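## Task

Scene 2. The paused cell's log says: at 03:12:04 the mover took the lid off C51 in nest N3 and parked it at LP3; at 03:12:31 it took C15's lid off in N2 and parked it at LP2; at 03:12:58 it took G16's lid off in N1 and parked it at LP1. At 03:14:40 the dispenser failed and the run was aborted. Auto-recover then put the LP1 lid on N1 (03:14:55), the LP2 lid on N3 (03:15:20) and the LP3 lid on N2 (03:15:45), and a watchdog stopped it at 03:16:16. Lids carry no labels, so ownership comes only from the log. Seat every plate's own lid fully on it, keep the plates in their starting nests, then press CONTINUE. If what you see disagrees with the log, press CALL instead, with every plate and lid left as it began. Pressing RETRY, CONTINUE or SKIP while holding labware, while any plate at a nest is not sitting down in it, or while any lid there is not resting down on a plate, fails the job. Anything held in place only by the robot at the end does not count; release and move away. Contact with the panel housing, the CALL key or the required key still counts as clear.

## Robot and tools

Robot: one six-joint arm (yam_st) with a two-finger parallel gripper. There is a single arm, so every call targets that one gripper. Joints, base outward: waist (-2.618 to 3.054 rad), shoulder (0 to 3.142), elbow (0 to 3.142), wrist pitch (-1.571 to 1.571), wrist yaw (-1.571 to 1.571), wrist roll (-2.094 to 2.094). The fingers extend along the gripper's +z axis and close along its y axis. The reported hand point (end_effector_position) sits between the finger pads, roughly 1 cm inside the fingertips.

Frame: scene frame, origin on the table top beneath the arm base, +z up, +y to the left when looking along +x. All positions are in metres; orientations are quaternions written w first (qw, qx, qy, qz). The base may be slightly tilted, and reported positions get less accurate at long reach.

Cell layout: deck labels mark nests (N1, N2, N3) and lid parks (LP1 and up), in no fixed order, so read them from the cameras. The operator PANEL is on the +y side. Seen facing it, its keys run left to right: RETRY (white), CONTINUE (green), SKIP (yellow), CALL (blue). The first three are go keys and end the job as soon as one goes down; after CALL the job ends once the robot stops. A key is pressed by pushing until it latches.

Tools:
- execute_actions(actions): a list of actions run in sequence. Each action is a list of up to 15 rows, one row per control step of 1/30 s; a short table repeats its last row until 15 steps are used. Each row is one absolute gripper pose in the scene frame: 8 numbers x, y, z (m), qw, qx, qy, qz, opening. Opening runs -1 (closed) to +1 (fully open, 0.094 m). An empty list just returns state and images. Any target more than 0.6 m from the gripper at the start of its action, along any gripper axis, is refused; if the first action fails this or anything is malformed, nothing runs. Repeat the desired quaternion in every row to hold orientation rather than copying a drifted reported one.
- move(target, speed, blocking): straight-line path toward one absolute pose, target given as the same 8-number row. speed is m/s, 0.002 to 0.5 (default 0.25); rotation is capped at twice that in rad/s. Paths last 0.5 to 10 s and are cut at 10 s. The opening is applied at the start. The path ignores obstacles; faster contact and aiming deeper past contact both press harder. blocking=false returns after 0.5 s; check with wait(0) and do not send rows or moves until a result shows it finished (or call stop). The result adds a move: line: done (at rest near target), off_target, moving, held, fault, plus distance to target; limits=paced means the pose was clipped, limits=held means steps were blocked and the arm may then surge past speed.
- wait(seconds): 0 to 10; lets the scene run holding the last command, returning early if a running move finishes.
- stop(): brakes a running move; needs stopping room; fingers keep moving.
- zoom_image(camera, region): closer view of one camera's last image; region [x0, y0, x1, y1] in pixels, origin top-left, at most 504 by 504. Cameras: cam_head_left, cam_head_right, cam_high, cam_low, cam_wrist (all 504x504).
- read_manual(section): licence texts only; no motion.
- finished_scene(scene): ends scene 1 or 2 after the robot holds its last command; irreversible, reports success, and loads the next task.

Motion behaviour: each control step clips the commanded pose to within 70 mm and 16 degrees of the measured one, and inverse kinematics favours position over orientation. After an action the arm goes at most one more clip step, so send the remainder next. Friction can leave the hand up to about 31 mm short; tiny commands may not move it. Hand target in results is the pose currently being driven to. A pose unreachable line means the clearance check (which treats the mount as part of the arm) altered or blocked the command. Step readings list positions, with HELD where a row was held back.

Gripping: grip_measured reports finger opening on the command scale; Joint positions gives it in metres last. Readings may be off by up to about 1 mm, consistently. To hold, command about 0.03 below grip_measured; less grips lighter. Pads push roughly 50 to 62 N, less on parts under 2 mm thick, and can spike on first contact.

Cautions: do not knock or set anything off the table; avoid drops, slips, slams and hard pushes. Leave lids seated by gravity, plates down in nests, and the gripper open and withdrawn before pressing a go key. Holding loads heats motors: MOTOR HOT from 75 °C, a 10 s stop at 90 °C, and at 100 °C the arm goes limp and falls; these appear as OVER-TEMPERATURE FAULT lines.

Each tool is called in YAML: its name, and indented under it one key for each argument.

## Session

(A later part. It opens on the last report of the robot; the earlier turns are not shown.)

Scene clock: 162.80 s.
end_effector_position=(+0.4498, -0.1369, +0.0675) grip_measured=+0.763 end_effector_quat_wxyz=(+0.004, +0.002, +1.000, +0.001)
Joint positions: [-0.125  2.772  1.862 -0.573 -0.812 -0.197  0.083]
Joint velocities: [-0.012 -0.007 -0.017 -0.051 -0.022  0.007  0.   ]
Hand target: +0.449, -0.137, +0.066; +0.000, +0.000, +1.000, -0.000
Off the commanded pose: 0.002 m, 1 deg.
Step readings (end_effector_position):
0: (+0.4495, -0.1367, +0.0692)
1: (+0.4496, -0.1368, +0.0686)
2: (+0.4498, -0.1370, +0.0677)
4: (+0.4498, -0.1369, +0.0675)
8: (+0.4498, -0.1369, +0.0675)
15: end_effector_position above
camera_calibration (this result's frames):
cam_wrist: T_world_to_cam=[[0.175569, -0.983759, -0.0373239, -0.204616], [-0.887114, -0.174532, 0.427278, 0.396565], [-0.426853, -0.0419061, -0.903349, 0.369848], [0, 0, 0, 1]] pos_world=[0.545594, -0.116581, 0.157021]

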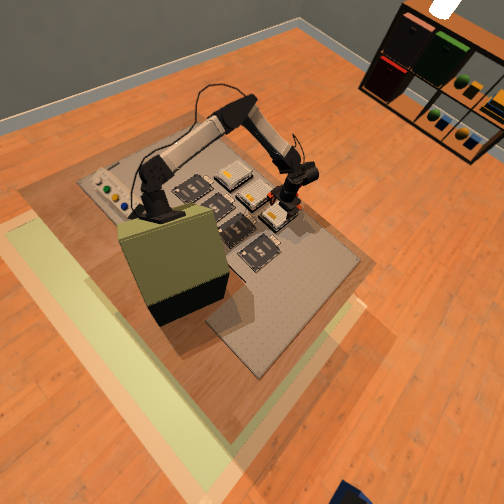

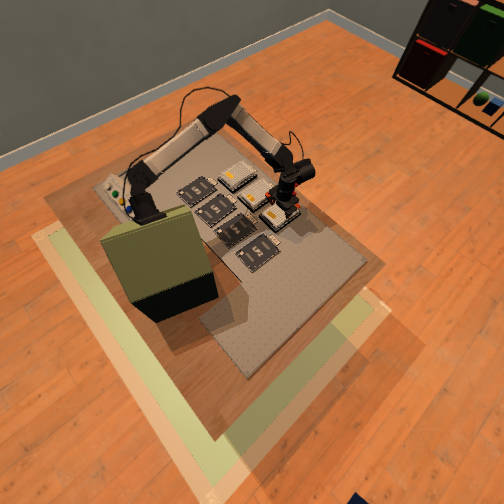

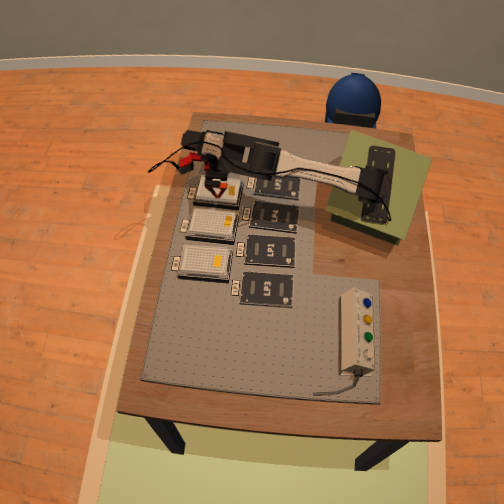

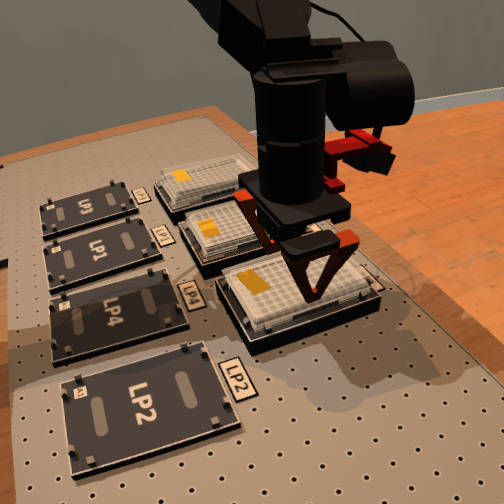

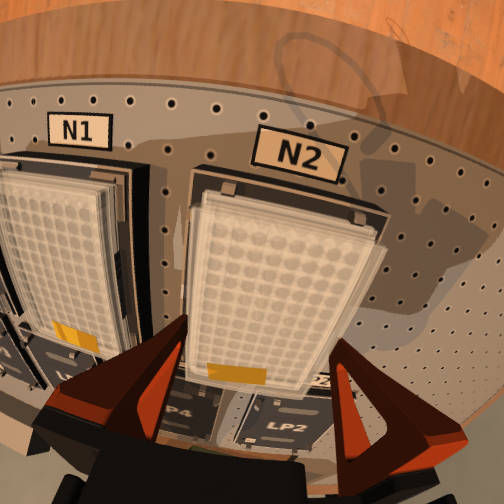

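execute_actions:
  actions:
    - [[0.4497,-0.1372,0.048,0,0,1,0,0.74],[0.4497,-0.1372,0.048,0,0,1,0,0.74],[0.4497,-0.1372,0.0645,0,0,1,0,0.74]]

zoom_image:
  camera: "cam_low"
  region: [200, 230, 400, 370]

Scene clock: 163.67 s.
end_effector_position=(+0.4502, -0.1368, +0.0660) grip_measured=+0.763 end_effector_quat_wxyz=(+0.005, +0.003, +1.000, +0.002)
Joint positions: [-0.122  2.775  1.862 -0.566 -0.813 -0.19   0.083]
Joint velocities: [-0.002  0.002 -0.017  0.081 -0.066  0.051 -0.001]
Hand target: +0.450, -0.137, +0.065; +0.000, +0.000, +1.000, +0.000
Off the commanded pose: 0.002 m, 1 deg.
Step readings (end_effector_position):
0: (+0.4498, -0.1369, +0.0675)
1: (+0.4498, -0.1370, +0.0669)
2: (+0.4500, -0.1369, +0.0660)
4: (+0.4502, -0.1368, +0.0660)
8: (+0.4502, -0.1368, +0.0660)
15: end_effector_position above
camera_calibration (this result's frames):
cam_wrist: T_world_to_cam=[[0.173317, -0.984131, -0.0380537, -0.203663], [-0.888258, -0.172889, 0.425567, 0.398421], [-0.425392, -0.0399566, -0.904127, 0.368236], [0, 0, 0, 1]] pos_world=[0.545844, -0.116835, 0.155627]

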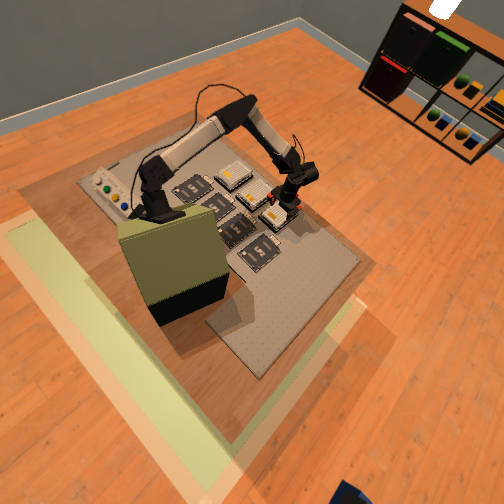

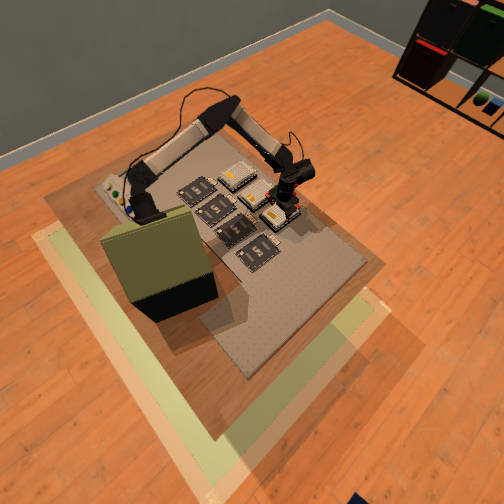

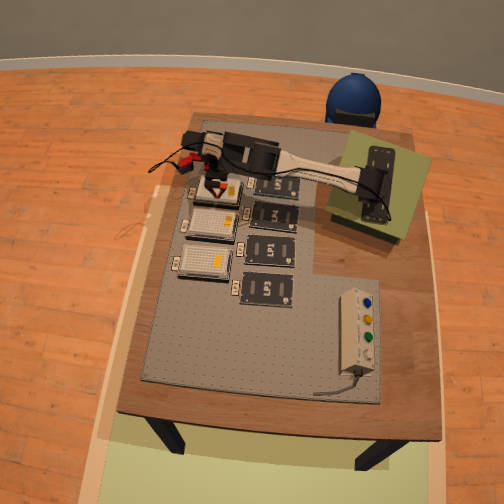

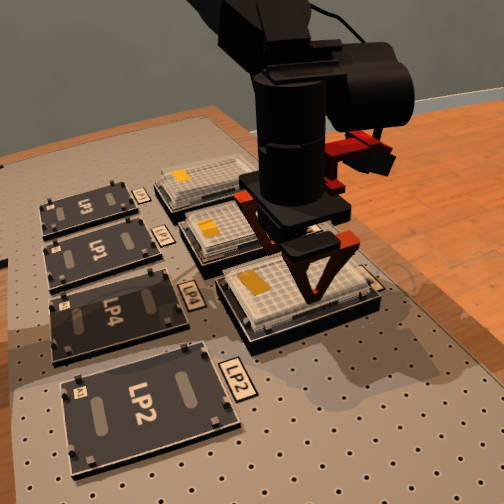

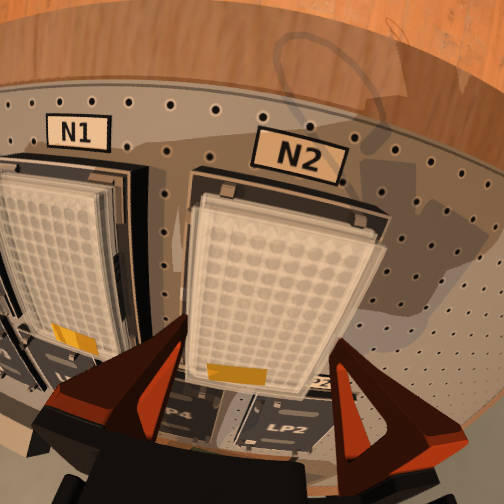

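Region (200, 230, 400, 370) of cam_low's 504x504 image, scaled by 2.520, with more detail than that image has; it fills the top 353 rows of this view, and the rest is white.

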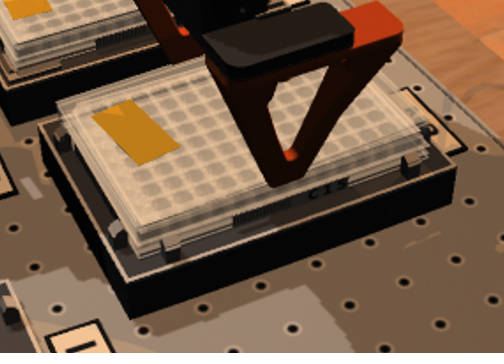

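execute_actions:
  actions:
    - [[0.450,-0.1372,0.047,0,0,1,0,0.74],[0.450,-0.1372,0.047,0,0,1,0,0.74],[0.450,-0.1372,0.0635,0,0,1,0,0.74]]

zoom_image:
  camera: "cam_low"
  region: [200, 230, 400, 370]

Scene clock: 164.40 s.
end_effector_position=(+0.4510, -0.1368, +0.0641) grip_measured=+0.763 end_effector_quat_wxyz=(+0.006, +0.001, +1.000, +0.002)
Joint positions: [-0.119  2.777  1.862 -0.556 -0.813 -0.186  0.083]
Joint velocities: [-0.012  0.002 -0.002  0.007  0.022 -0.007 -0.001]
Hand target: +0.450, -0.137, +0.063; +0.000, -0.000, +1.000, -0.000
Off the commanded pose: 0.001 m, 1 deg.
Step readings (end_effector_position):
0: (+0.4502, -0.1368, +0.0660)
1: (+0.4507, -0.1367, +0.0654)
2: (+0.4511, -0.1368, +0.0644)
4: (+0.4510, -0.1368, +0.0641)
8: (+0.4510, -0.1368, +0.0641)
15: end_effector_position above
camera_calibration (this result's frames):
cam_wrist: T_world_to_cam=[[0.177171, -0.983477, -0.0371874, -0.205544], [-0.88889, -0.176123, 0.422914, 0.399975], [-0.422476, -0.0418726, -0.905406, 0.365446], [0, 0, 0, 1]] pos_world=[0.546342, -0.116401, 0.154079]

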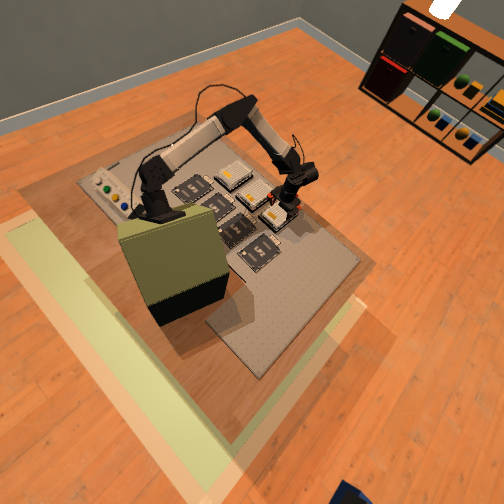

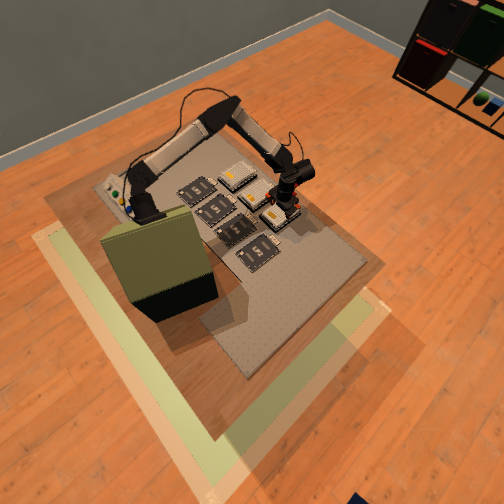

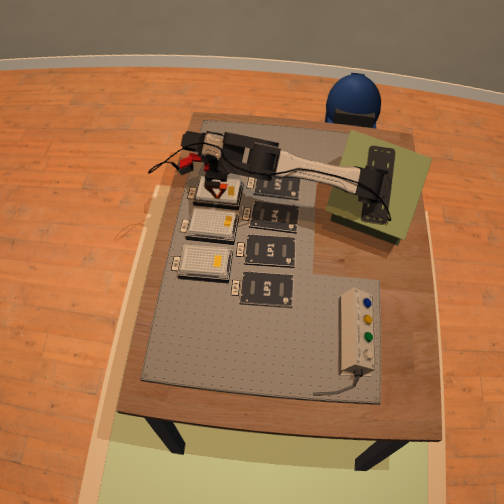

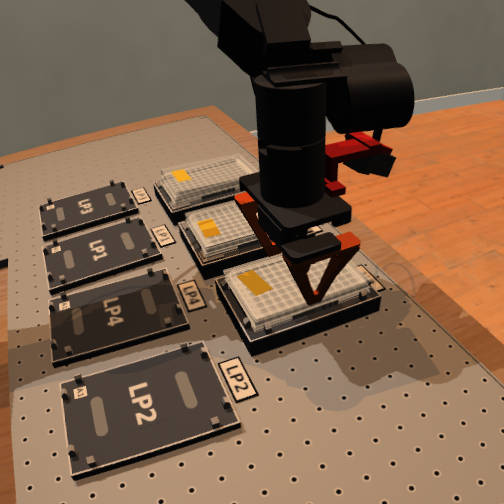

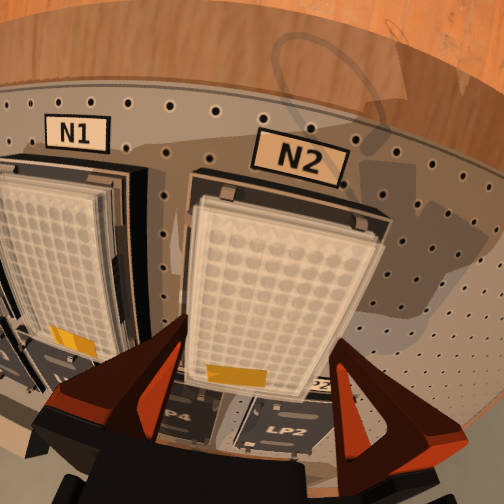

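Region (200, 230, 400, 370) of cam_low's 504x504 image, scaled by 2.520, with more detail than that image has; it fills the top 353 rows of this view, and the rest is white.

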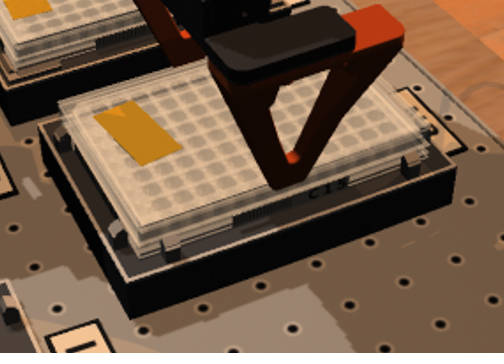

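zoom_image:
  camera: "cam_low"
  region: [235, 300, 295, 350]

zoom_image:
  camera: "cam_low"
  region: [335, 255, 395, 310]

Region (235, 300, 295, 350) of cam_low's 504x504 image, scaled by 8.400, with more detail than that image has.

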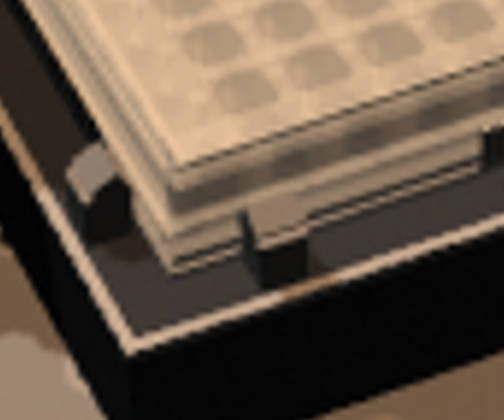

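Region (335, 255, 395, 310) of cam_low's 504x504 image, scaled by 8.400, with more detail than that image has; it fills the top 462 rows of this view, and the rest is white.

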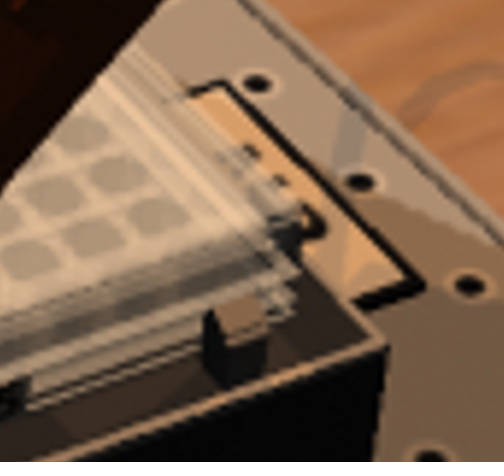

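execute_actions:
  actions:
    - [[0.450,-0.1372,0.0635,0,0,1,0,0.76],[0.450,-0.1372,0.0635,0,0,1,0,0.77],[0.450,-0.1372,0.0635,0,0,1,0,0.775],[0.450,-0.1372,0.0635,0,0,1,0,0.78],[0.450,-0.1372,0.0635,0,0,1,0,0.785],[0.450,-0.1372,0.0635,0,0,1,0,0.79],[0.450,-0.1372,0.0635,0,0,1,0,0.80],[0.450,-0.1372,0.0635,0,0,1,0,0.81],[0.450,-0.1372,0.0635,0,0,1,0,0.82],[0.450,-0.1372,0.0635,0,0,1,0,0.84],[0.450,-0.1372,0.0635,0,0,1,0,0.87],[0.450,-0.1372,0.0635,0,0,1,0,0.9],[0.450,-0.1372,0.0635,0,0,1,0,1]]
    - [[0.450,-0.1372,0.11,0,0,1,0,1]]
    - [[0.450,-0.1372,0.11,0,0,1,0,1]]

zoom_image:
  camera: "cam_low"
  region: [150, 180, 400, 370]

Scene clock: 166.73 s.
end_effector_position=(+0.4457, -0.1402, +0.1082) grip_measured=+1.000 end_effector_quat_wxyz=(+0.001, +0.006, +1.000, +0.001)
Joint positions: [-0.193  2.715  1.862 -0.711 -0.813 -0.296  0.094]
Joint velocities: [-0.002 -0.007 -0.012 -0.007 -0.022 -0.125  0.   ]
Hand target: +0.450, -0.137, +0.110; +0.000, -0.000, +1.000, -0.000
Off the commanded pose: 0.006 m, 1 deg.
Step readings (end_effector_position; steps 1 to 15: 1st action; 16 to 30: 2nd action; 31 to 45: 3rd action):
0: (+0.4510, -0.1368, +0.0641)
1: (+0.4510, -0.1368, +0.0641)
2: (+0.4510, -0.1368, +0.0641)
4: (+0.4510, -0.1368, +0.0641)
8: (+0.4510, -0.1368, +0.0641)
15: (+0.4502, -0.1365, +0.0641)
16: (+0.4495, -0.1362, +0.0668)
17: (+0.4474, -0.1358, +0.0711)
19: (+0.4486, -0.1369, +0.0841)
23: (+0.4527, -0.1412, +0.1060)
30: (+0.4475, -0.1408, +0.1082)
31: (+0.4471, -0.1406, +0.1082)
32: (+0.4467, -0.1405, +0.1082)
34: (+0.4464, -0.1404, +0.1082)
38: (+0.4459, -0.1403, +0.1082)
45: end_effector_position above
camera_calibration (this result's frames):
cam_wrist: T_world_to_cam=[[0.168394, -0.984978, -0.0382391, -0.202519], [-0.885728, -0.168223, 0.43265, 0.374619], [-0.432584, -0.0389864, -0.900751, 0.407323], [0, 0, 0, 1]] pos_world=[0.542115, -0.120578, 0.197073]

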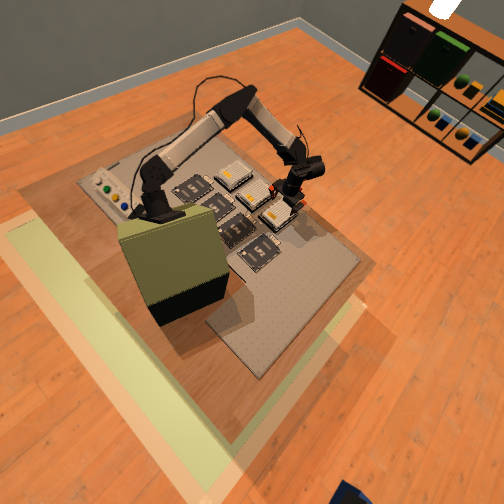

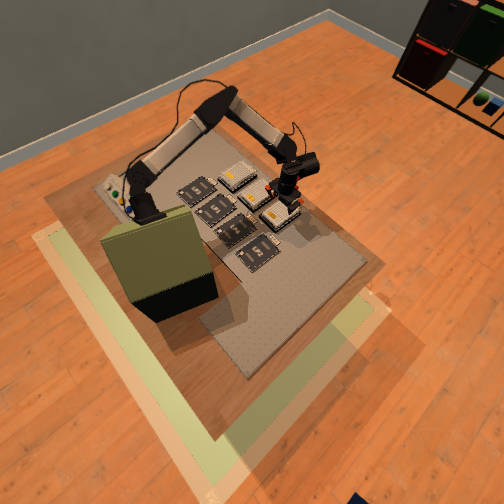

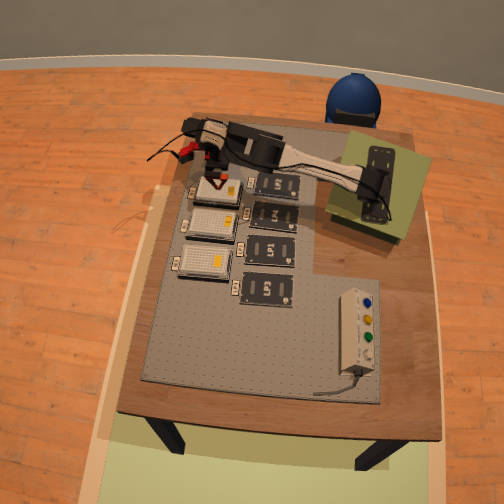

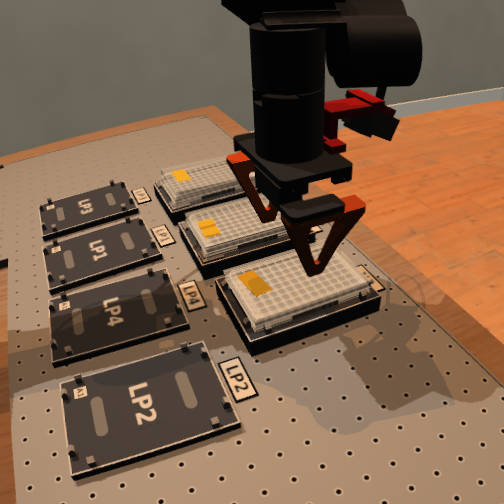

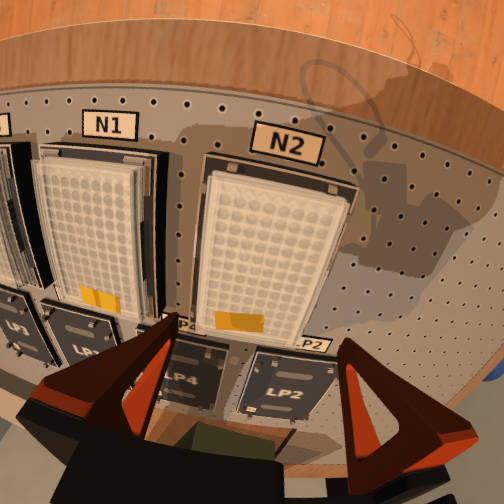

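Region (150, 180, 400, 370) of cam_low's 504x504 image, scaled by 2.016, with more detail than that image has; it fills the top 383 rows of this view, and the rest is white.

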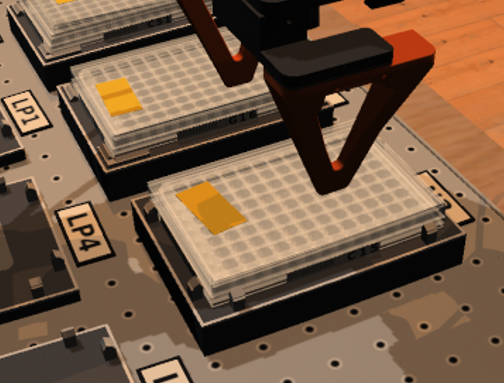

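zoom_image:
  camera: "cam_low"
  region: [235, 300, 295, 350]

zoom_image:
  camera: "cam_low"
  region: [190, 235, 250, 285]

zoom_image:
  camera: "cam_low"
  region: [335, 255, 395, 310]

Region (235, 300, 295, 350) of cam_low's 504x504 image, scaled by 8.400, with more detail than that image has.

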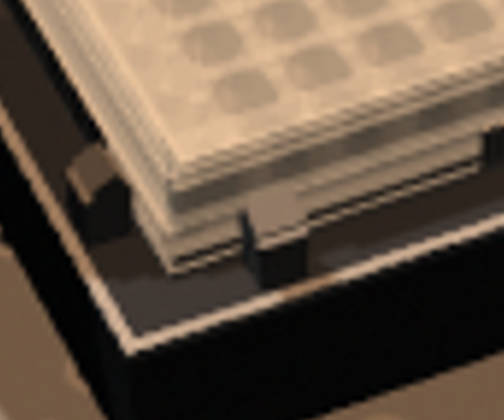

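Region (190, 235, 250, 285) of cam_low's 504x504 image, scaled by 8.400, with more detail than that image has.

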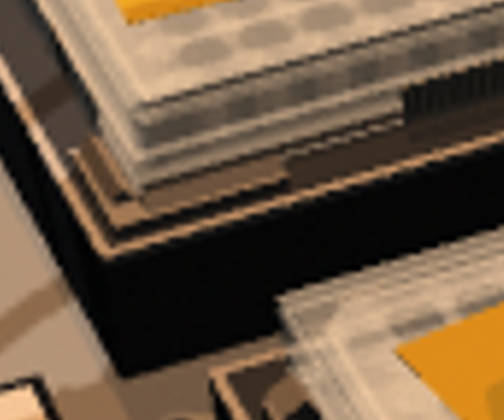

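Region (335, 255, 395, 310) of cam_low's 504x504 image, scaled by 8.400, with more detail than that image has; it fills the top 462 rows of this view, and the rest is white.

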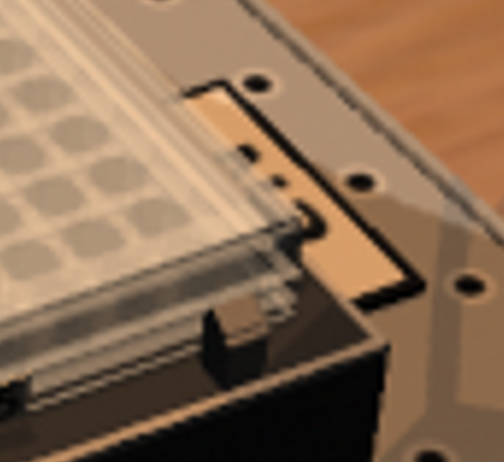

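zoom_image:
  camera: "cam_low"
  region: [205, 255, 265, 305]

zoom_image:
  camera: "cam_low"
  region: [168, 200, 228, 250]

Region (205, 255, 265, 305) of cam_low's 504x504 image, scaled by 8.400, with more detail than that image has.

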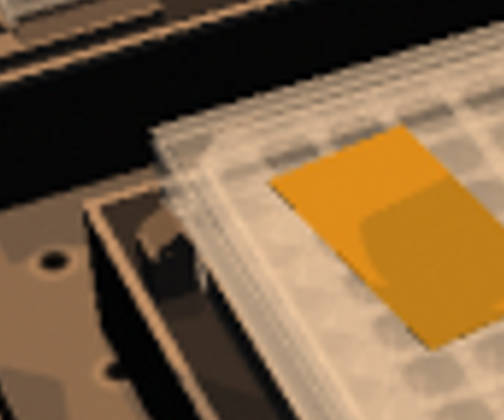

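Region (168, 200, 228, 250) of cam_low's 504x504 image, scaled by 8.400, with more detail than that image has.

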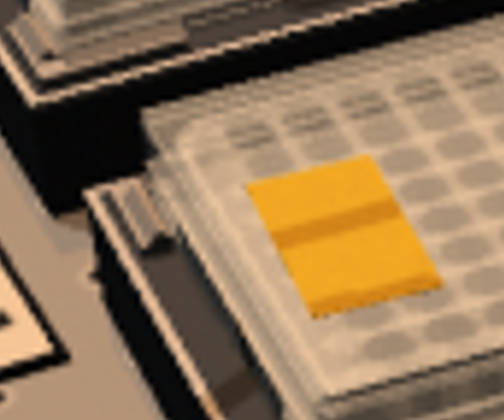

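zoom_image:
  camera: "cam_high"
  region: [165, 165, 265, 290]

zoom_image:
  camera: "cam_head_right"
  region: [210, 150, 320, 240]

Region (165, 165, 265, 290) of cam_high's 504x504 image, scaled by 4.032, with more detail than that image has; it fills the left 403 columns of this view, and the rest is white.

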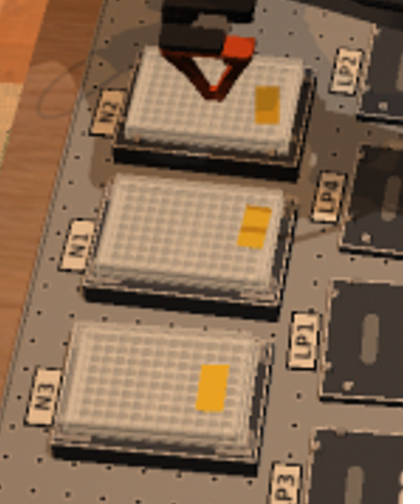

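Region (210, 150, 320, 240) of cam_head_right's 504x504 image, scaled by 4.582, with more detail than that image has; it fills the top 412 rows of this view, and the rest is white.

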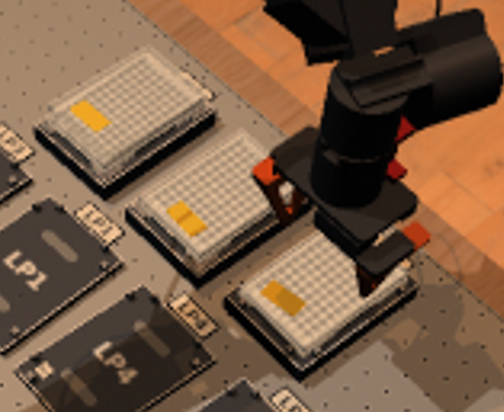

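move:
  target: [0.30,-0.07,0.14,0,0,1,0,1]
  speed: 0.25

zoom_image:
  camera: "cam_low"
  region: [150, 150, 400, 370]

zoom_image:
  camera: "cam_wrist"
  region: [60, 20, 460, 330]

Scene clock: 169.90 s.
end_effector_position=(+0.3047, -0.0688, +0.1357) grip_measured=+1.000 end_effector_quat_wxyz=(-0.006, -0.004, +1.000, +0.004)
Joint positions: [-0.201  2.211  0.977 -0.362 -0.813 -0.344  0.094]
Joint velocities: [ 0.007  0.002 -0.012  0.022 -0.007  0.007  0.   ]
Hand target: +0.301, -0.070, +0.139; -0.001, +0.000, +1.000, +0.000
Off the commanded pose: 0.006 m, 1 deg.
move: done
camera_calibration (this result's frames):
cam_wrist: T_world_to_cam=[[0.187601, -0.981178, -0.0457811, -0.111963], [-0.875775, -0.18819, 0.444525, 0.243794], [-0.444774, -0.0432995, -0.894596, 0.376507], [0, 0, 0, 1]] pos_world=[0.401973, -0.0476732, 0.223323]

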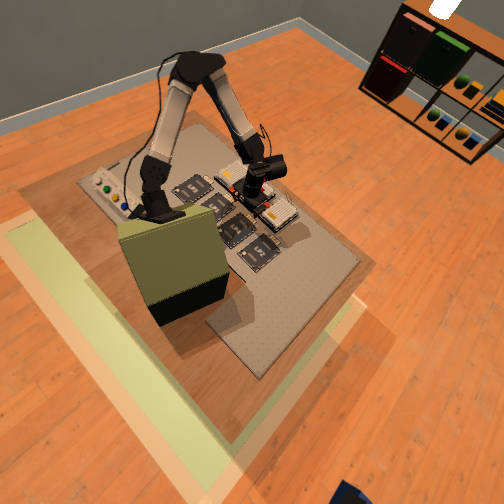

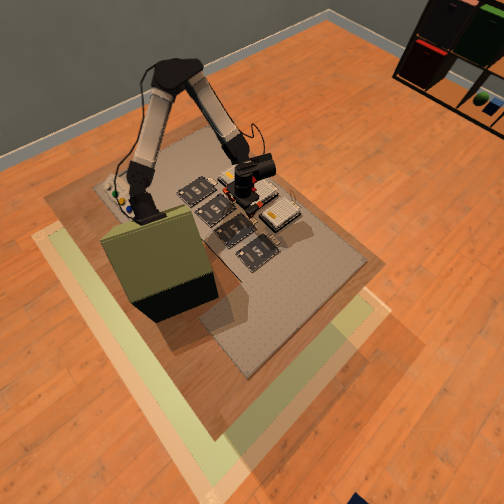

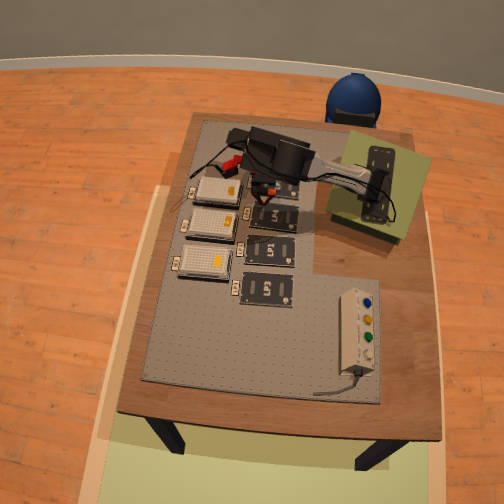

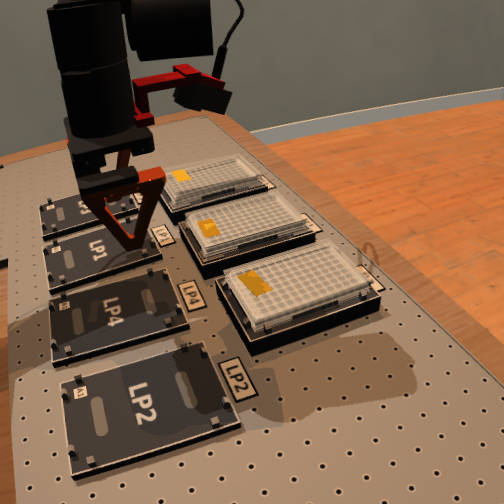

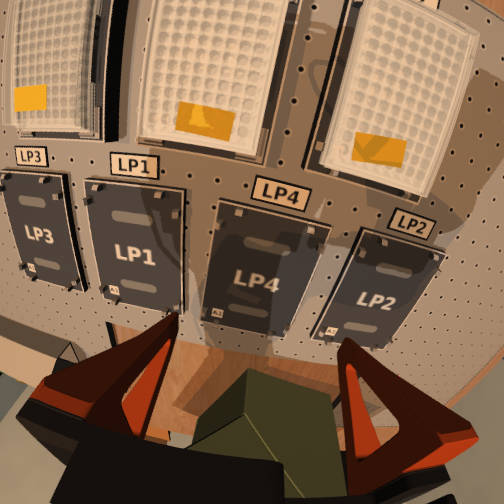

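Region (150, 150, 400, 370) of cam_low's 504x504 image, scaled by 2.016, with more detail than that image has; it fills the top 444 rows of this view, and the rest is white.

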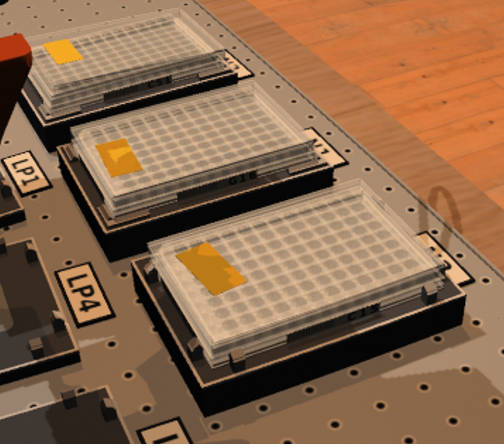

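Region (60, 20, 460, 330) of cam_wrist's 504x504 image, scaled by 1.260, with more detail than that image has; it fills the top 391 rows of this view, and the rest is white.

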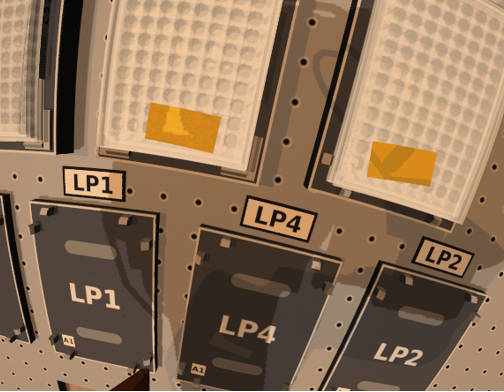

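zoom_image:
  camera: "cam_low"
  region: [300, 230, 395, 310]

zoom_image:
  camera: "cam_low"
  region: [245, 180, 340, 260]

zoom_image:
  camera: "cam_low"
  region: [155, 145, 285, 230]

Region (300, 230, 395, 310) of cam_low's 504x504 image, scaled by 5.305, with more detail than that image has; it fills the top 424 rows of this view, and the rest is white.

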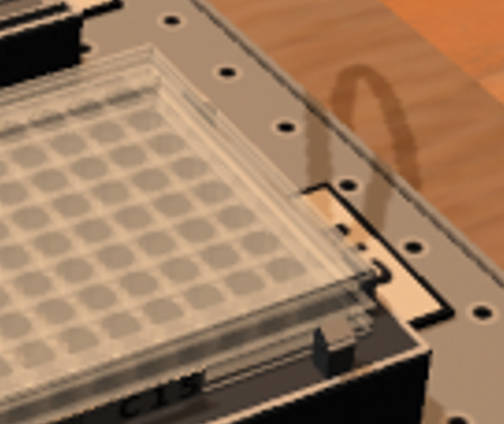

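Region (245, 180, 340, 260) of cam_low's 504x504 image, scaled by 5.305, with more detail than that image has; it fills the top 424 rows of this view, and the rest is white.

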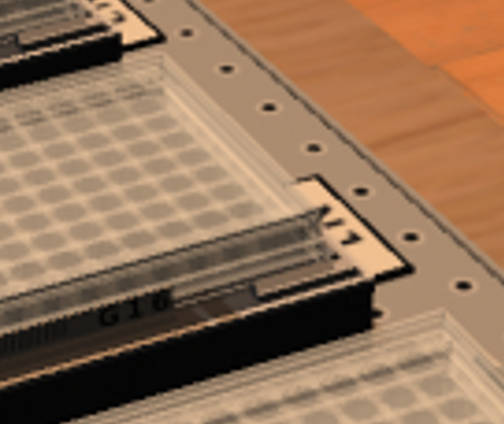

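Region (155, 145, 285, 230) of cam_low's 504x504 image, scaled by 3.877, with more detail than that image has; it fills the top 330 rows of this view, and the rest is white.

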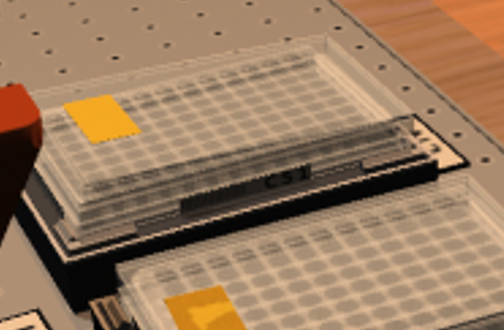

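zoom_image:
  camera: "cam_low"
  region: [195, 140, 290, 220]

zoom_image:
  camera: "cam_low"
  region: [150, 160, 220, 220]

Region (195, 140, 290, 220) of cam_low's 504x504 image, scaled by 5.305, with more detail than that image has; it fills the top 424 rows of this view, and the rest is white.

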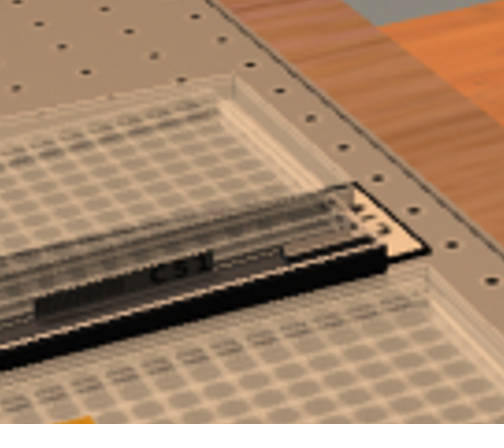

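Region (150, 160, 220, 220) of cam_low's 504x504 image, scaled by 7.200, with more detail than that image has; it fills the top 432 rows of this view, and the rest is white.

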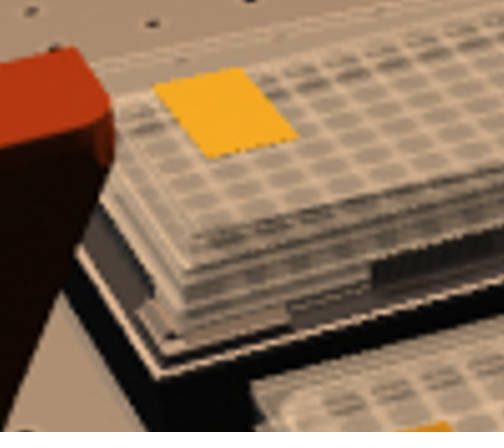

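zoom_image:
  camera: "cam_high"
  region: [170, 235, 250, 290]

zoom_image:
  camera: "cam_high"
  region: [176, 198, 256, 253]

zoom_image:
  camera: "cam_high"
  region: [182, 165, 262, 220]

Region (170, 235, 250, 290) of cam_high's 504x504 image, scaled by 6.300, with more detail than that image has; it fills the top 346 rows of this view, and the rest is white.

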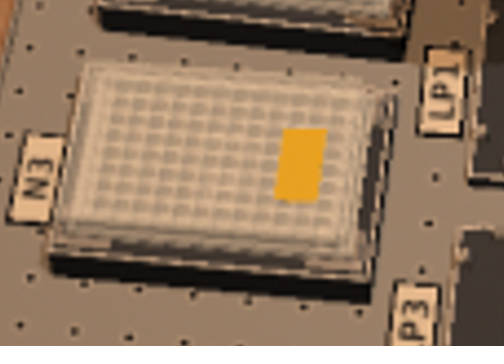

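Region (176, 198, 256, 253) of cam_high's 504x504 image, scaled by 6.300, with more detail than that image has; it fills the top 346 rows of this view, and the rest is white.

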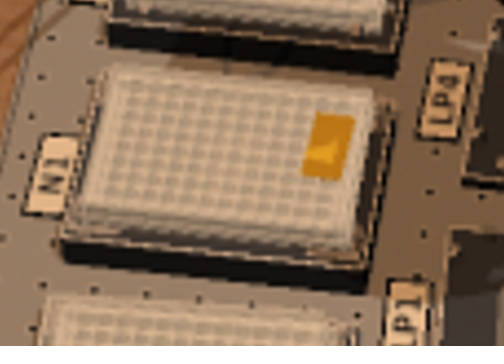

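Region (182, 165, 262, 220) of cam_high's 504x504 image, scaled by 6.300, with more detail than that image has; it fills the top 346 rows of this view, and the rest is white.

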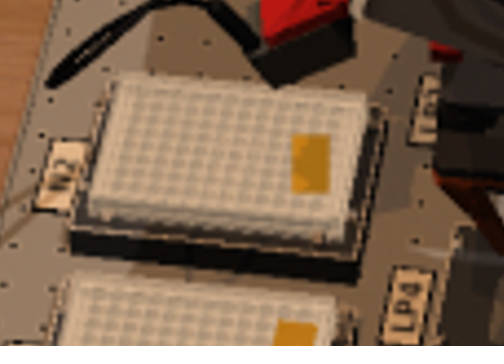

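move:
  target: [0.36,0.066,0.15,0,0,1,0,1]
  speed: 0.25

zoom_image:
  camera: "cam_wrist"
  region: [40, 40, 480, 340]

Scene clock: 173.77 s.
end_effector_position=(+0.3561, +0.0618, +0.1481) grip_measured=+1.000 end_effector_quat_wxyz=(+0.000, +0.002, +1.000, +0.002)
Joint positions: [ 0.066  1.893  1.051 -0.461 -0.78   0.063  0.094]
Joint velocities: [-0.002  0.012  0.007 -0.022  0.022  0.037  0.   ]
Hand target: +0.361, +0.066, +0.150; +0.001, -0.000, +1.000, -0.001
Off the commanded pose: 0.006 m, 0 deg.
move: done
camera_calibration (this result's frames):
cam_wrist: T_world_to_cam=[[0.175753, -0.983585, -0.0408753, 0.0107705], [-0.883952, -0.175953, 0.433209, 0.311752], [-0.43329, -0.0400061, -0.900366, 0.412717], [0, 0, 0, 1]] pos_world=[0.452507, 0.0819587, 0.236984]

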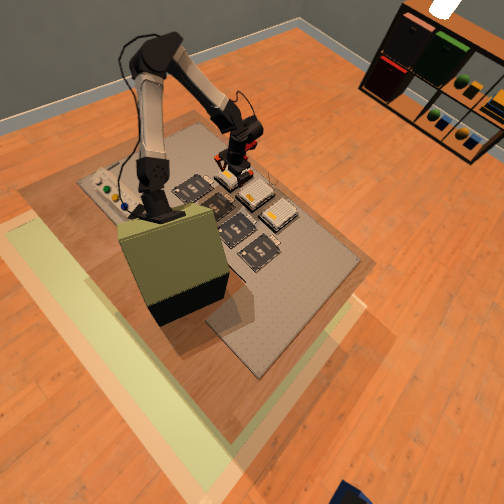

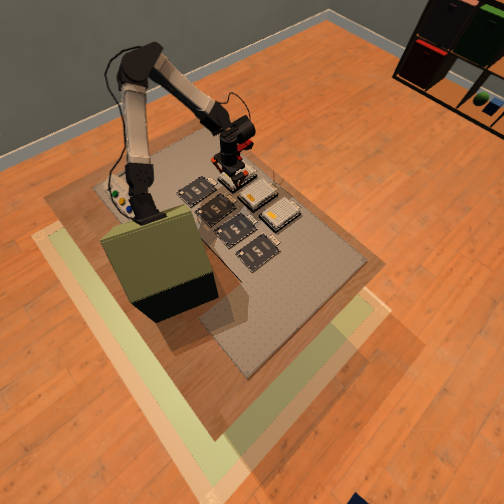

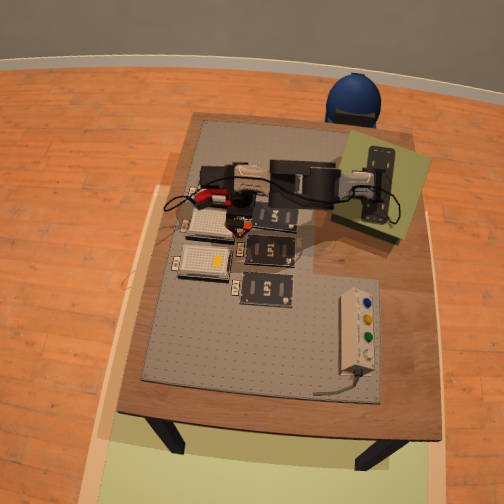

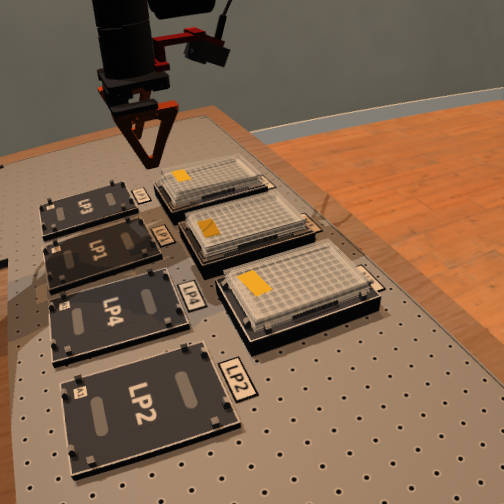

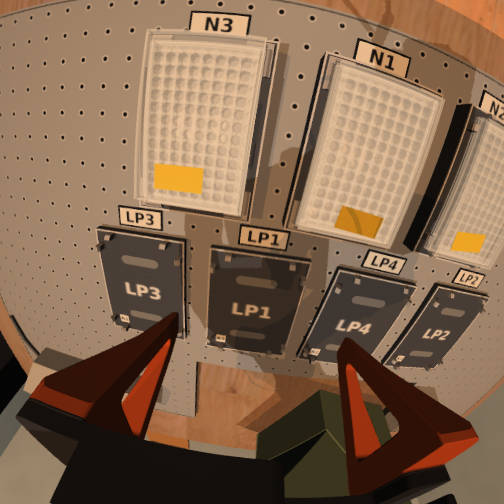

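Region (40, 40, 480, 340) of cam_wrist's 504x504 image, scaled by 1.145, with more detail than that image has; it fills the top 344 rows of this view, and the rest is white.

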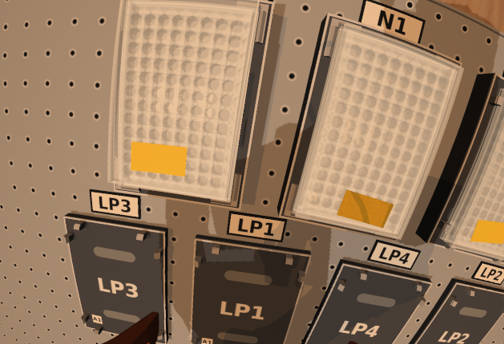

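zoom_image:
  camera: "cam_wrist"
  region: [120, 10, 300, 230]

zoom_image:
  camera: "cam_low"
  region: [150, 150, 280, 230]

Region (120, 10, 300, 230) of cam_wrist's 504x504 image, scaled by 2.291, with more detail than that image has; it fills the left 412 columns of this view, and the rest is white.

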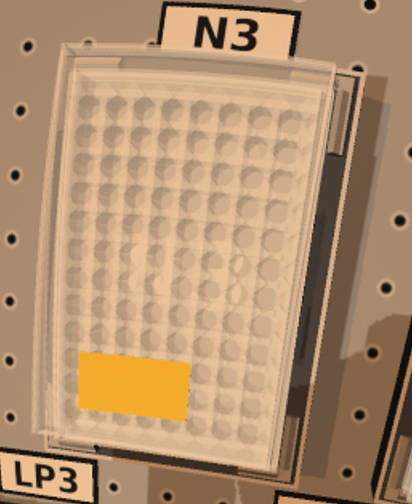

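Region (150, 150, 280, 230) of cam_low's 504x504 image, scaled by 3.877, with more detail than that image has; it fills the top 310 rows of this view, and the rest is white.

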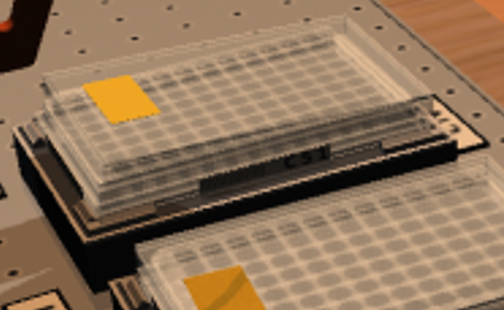

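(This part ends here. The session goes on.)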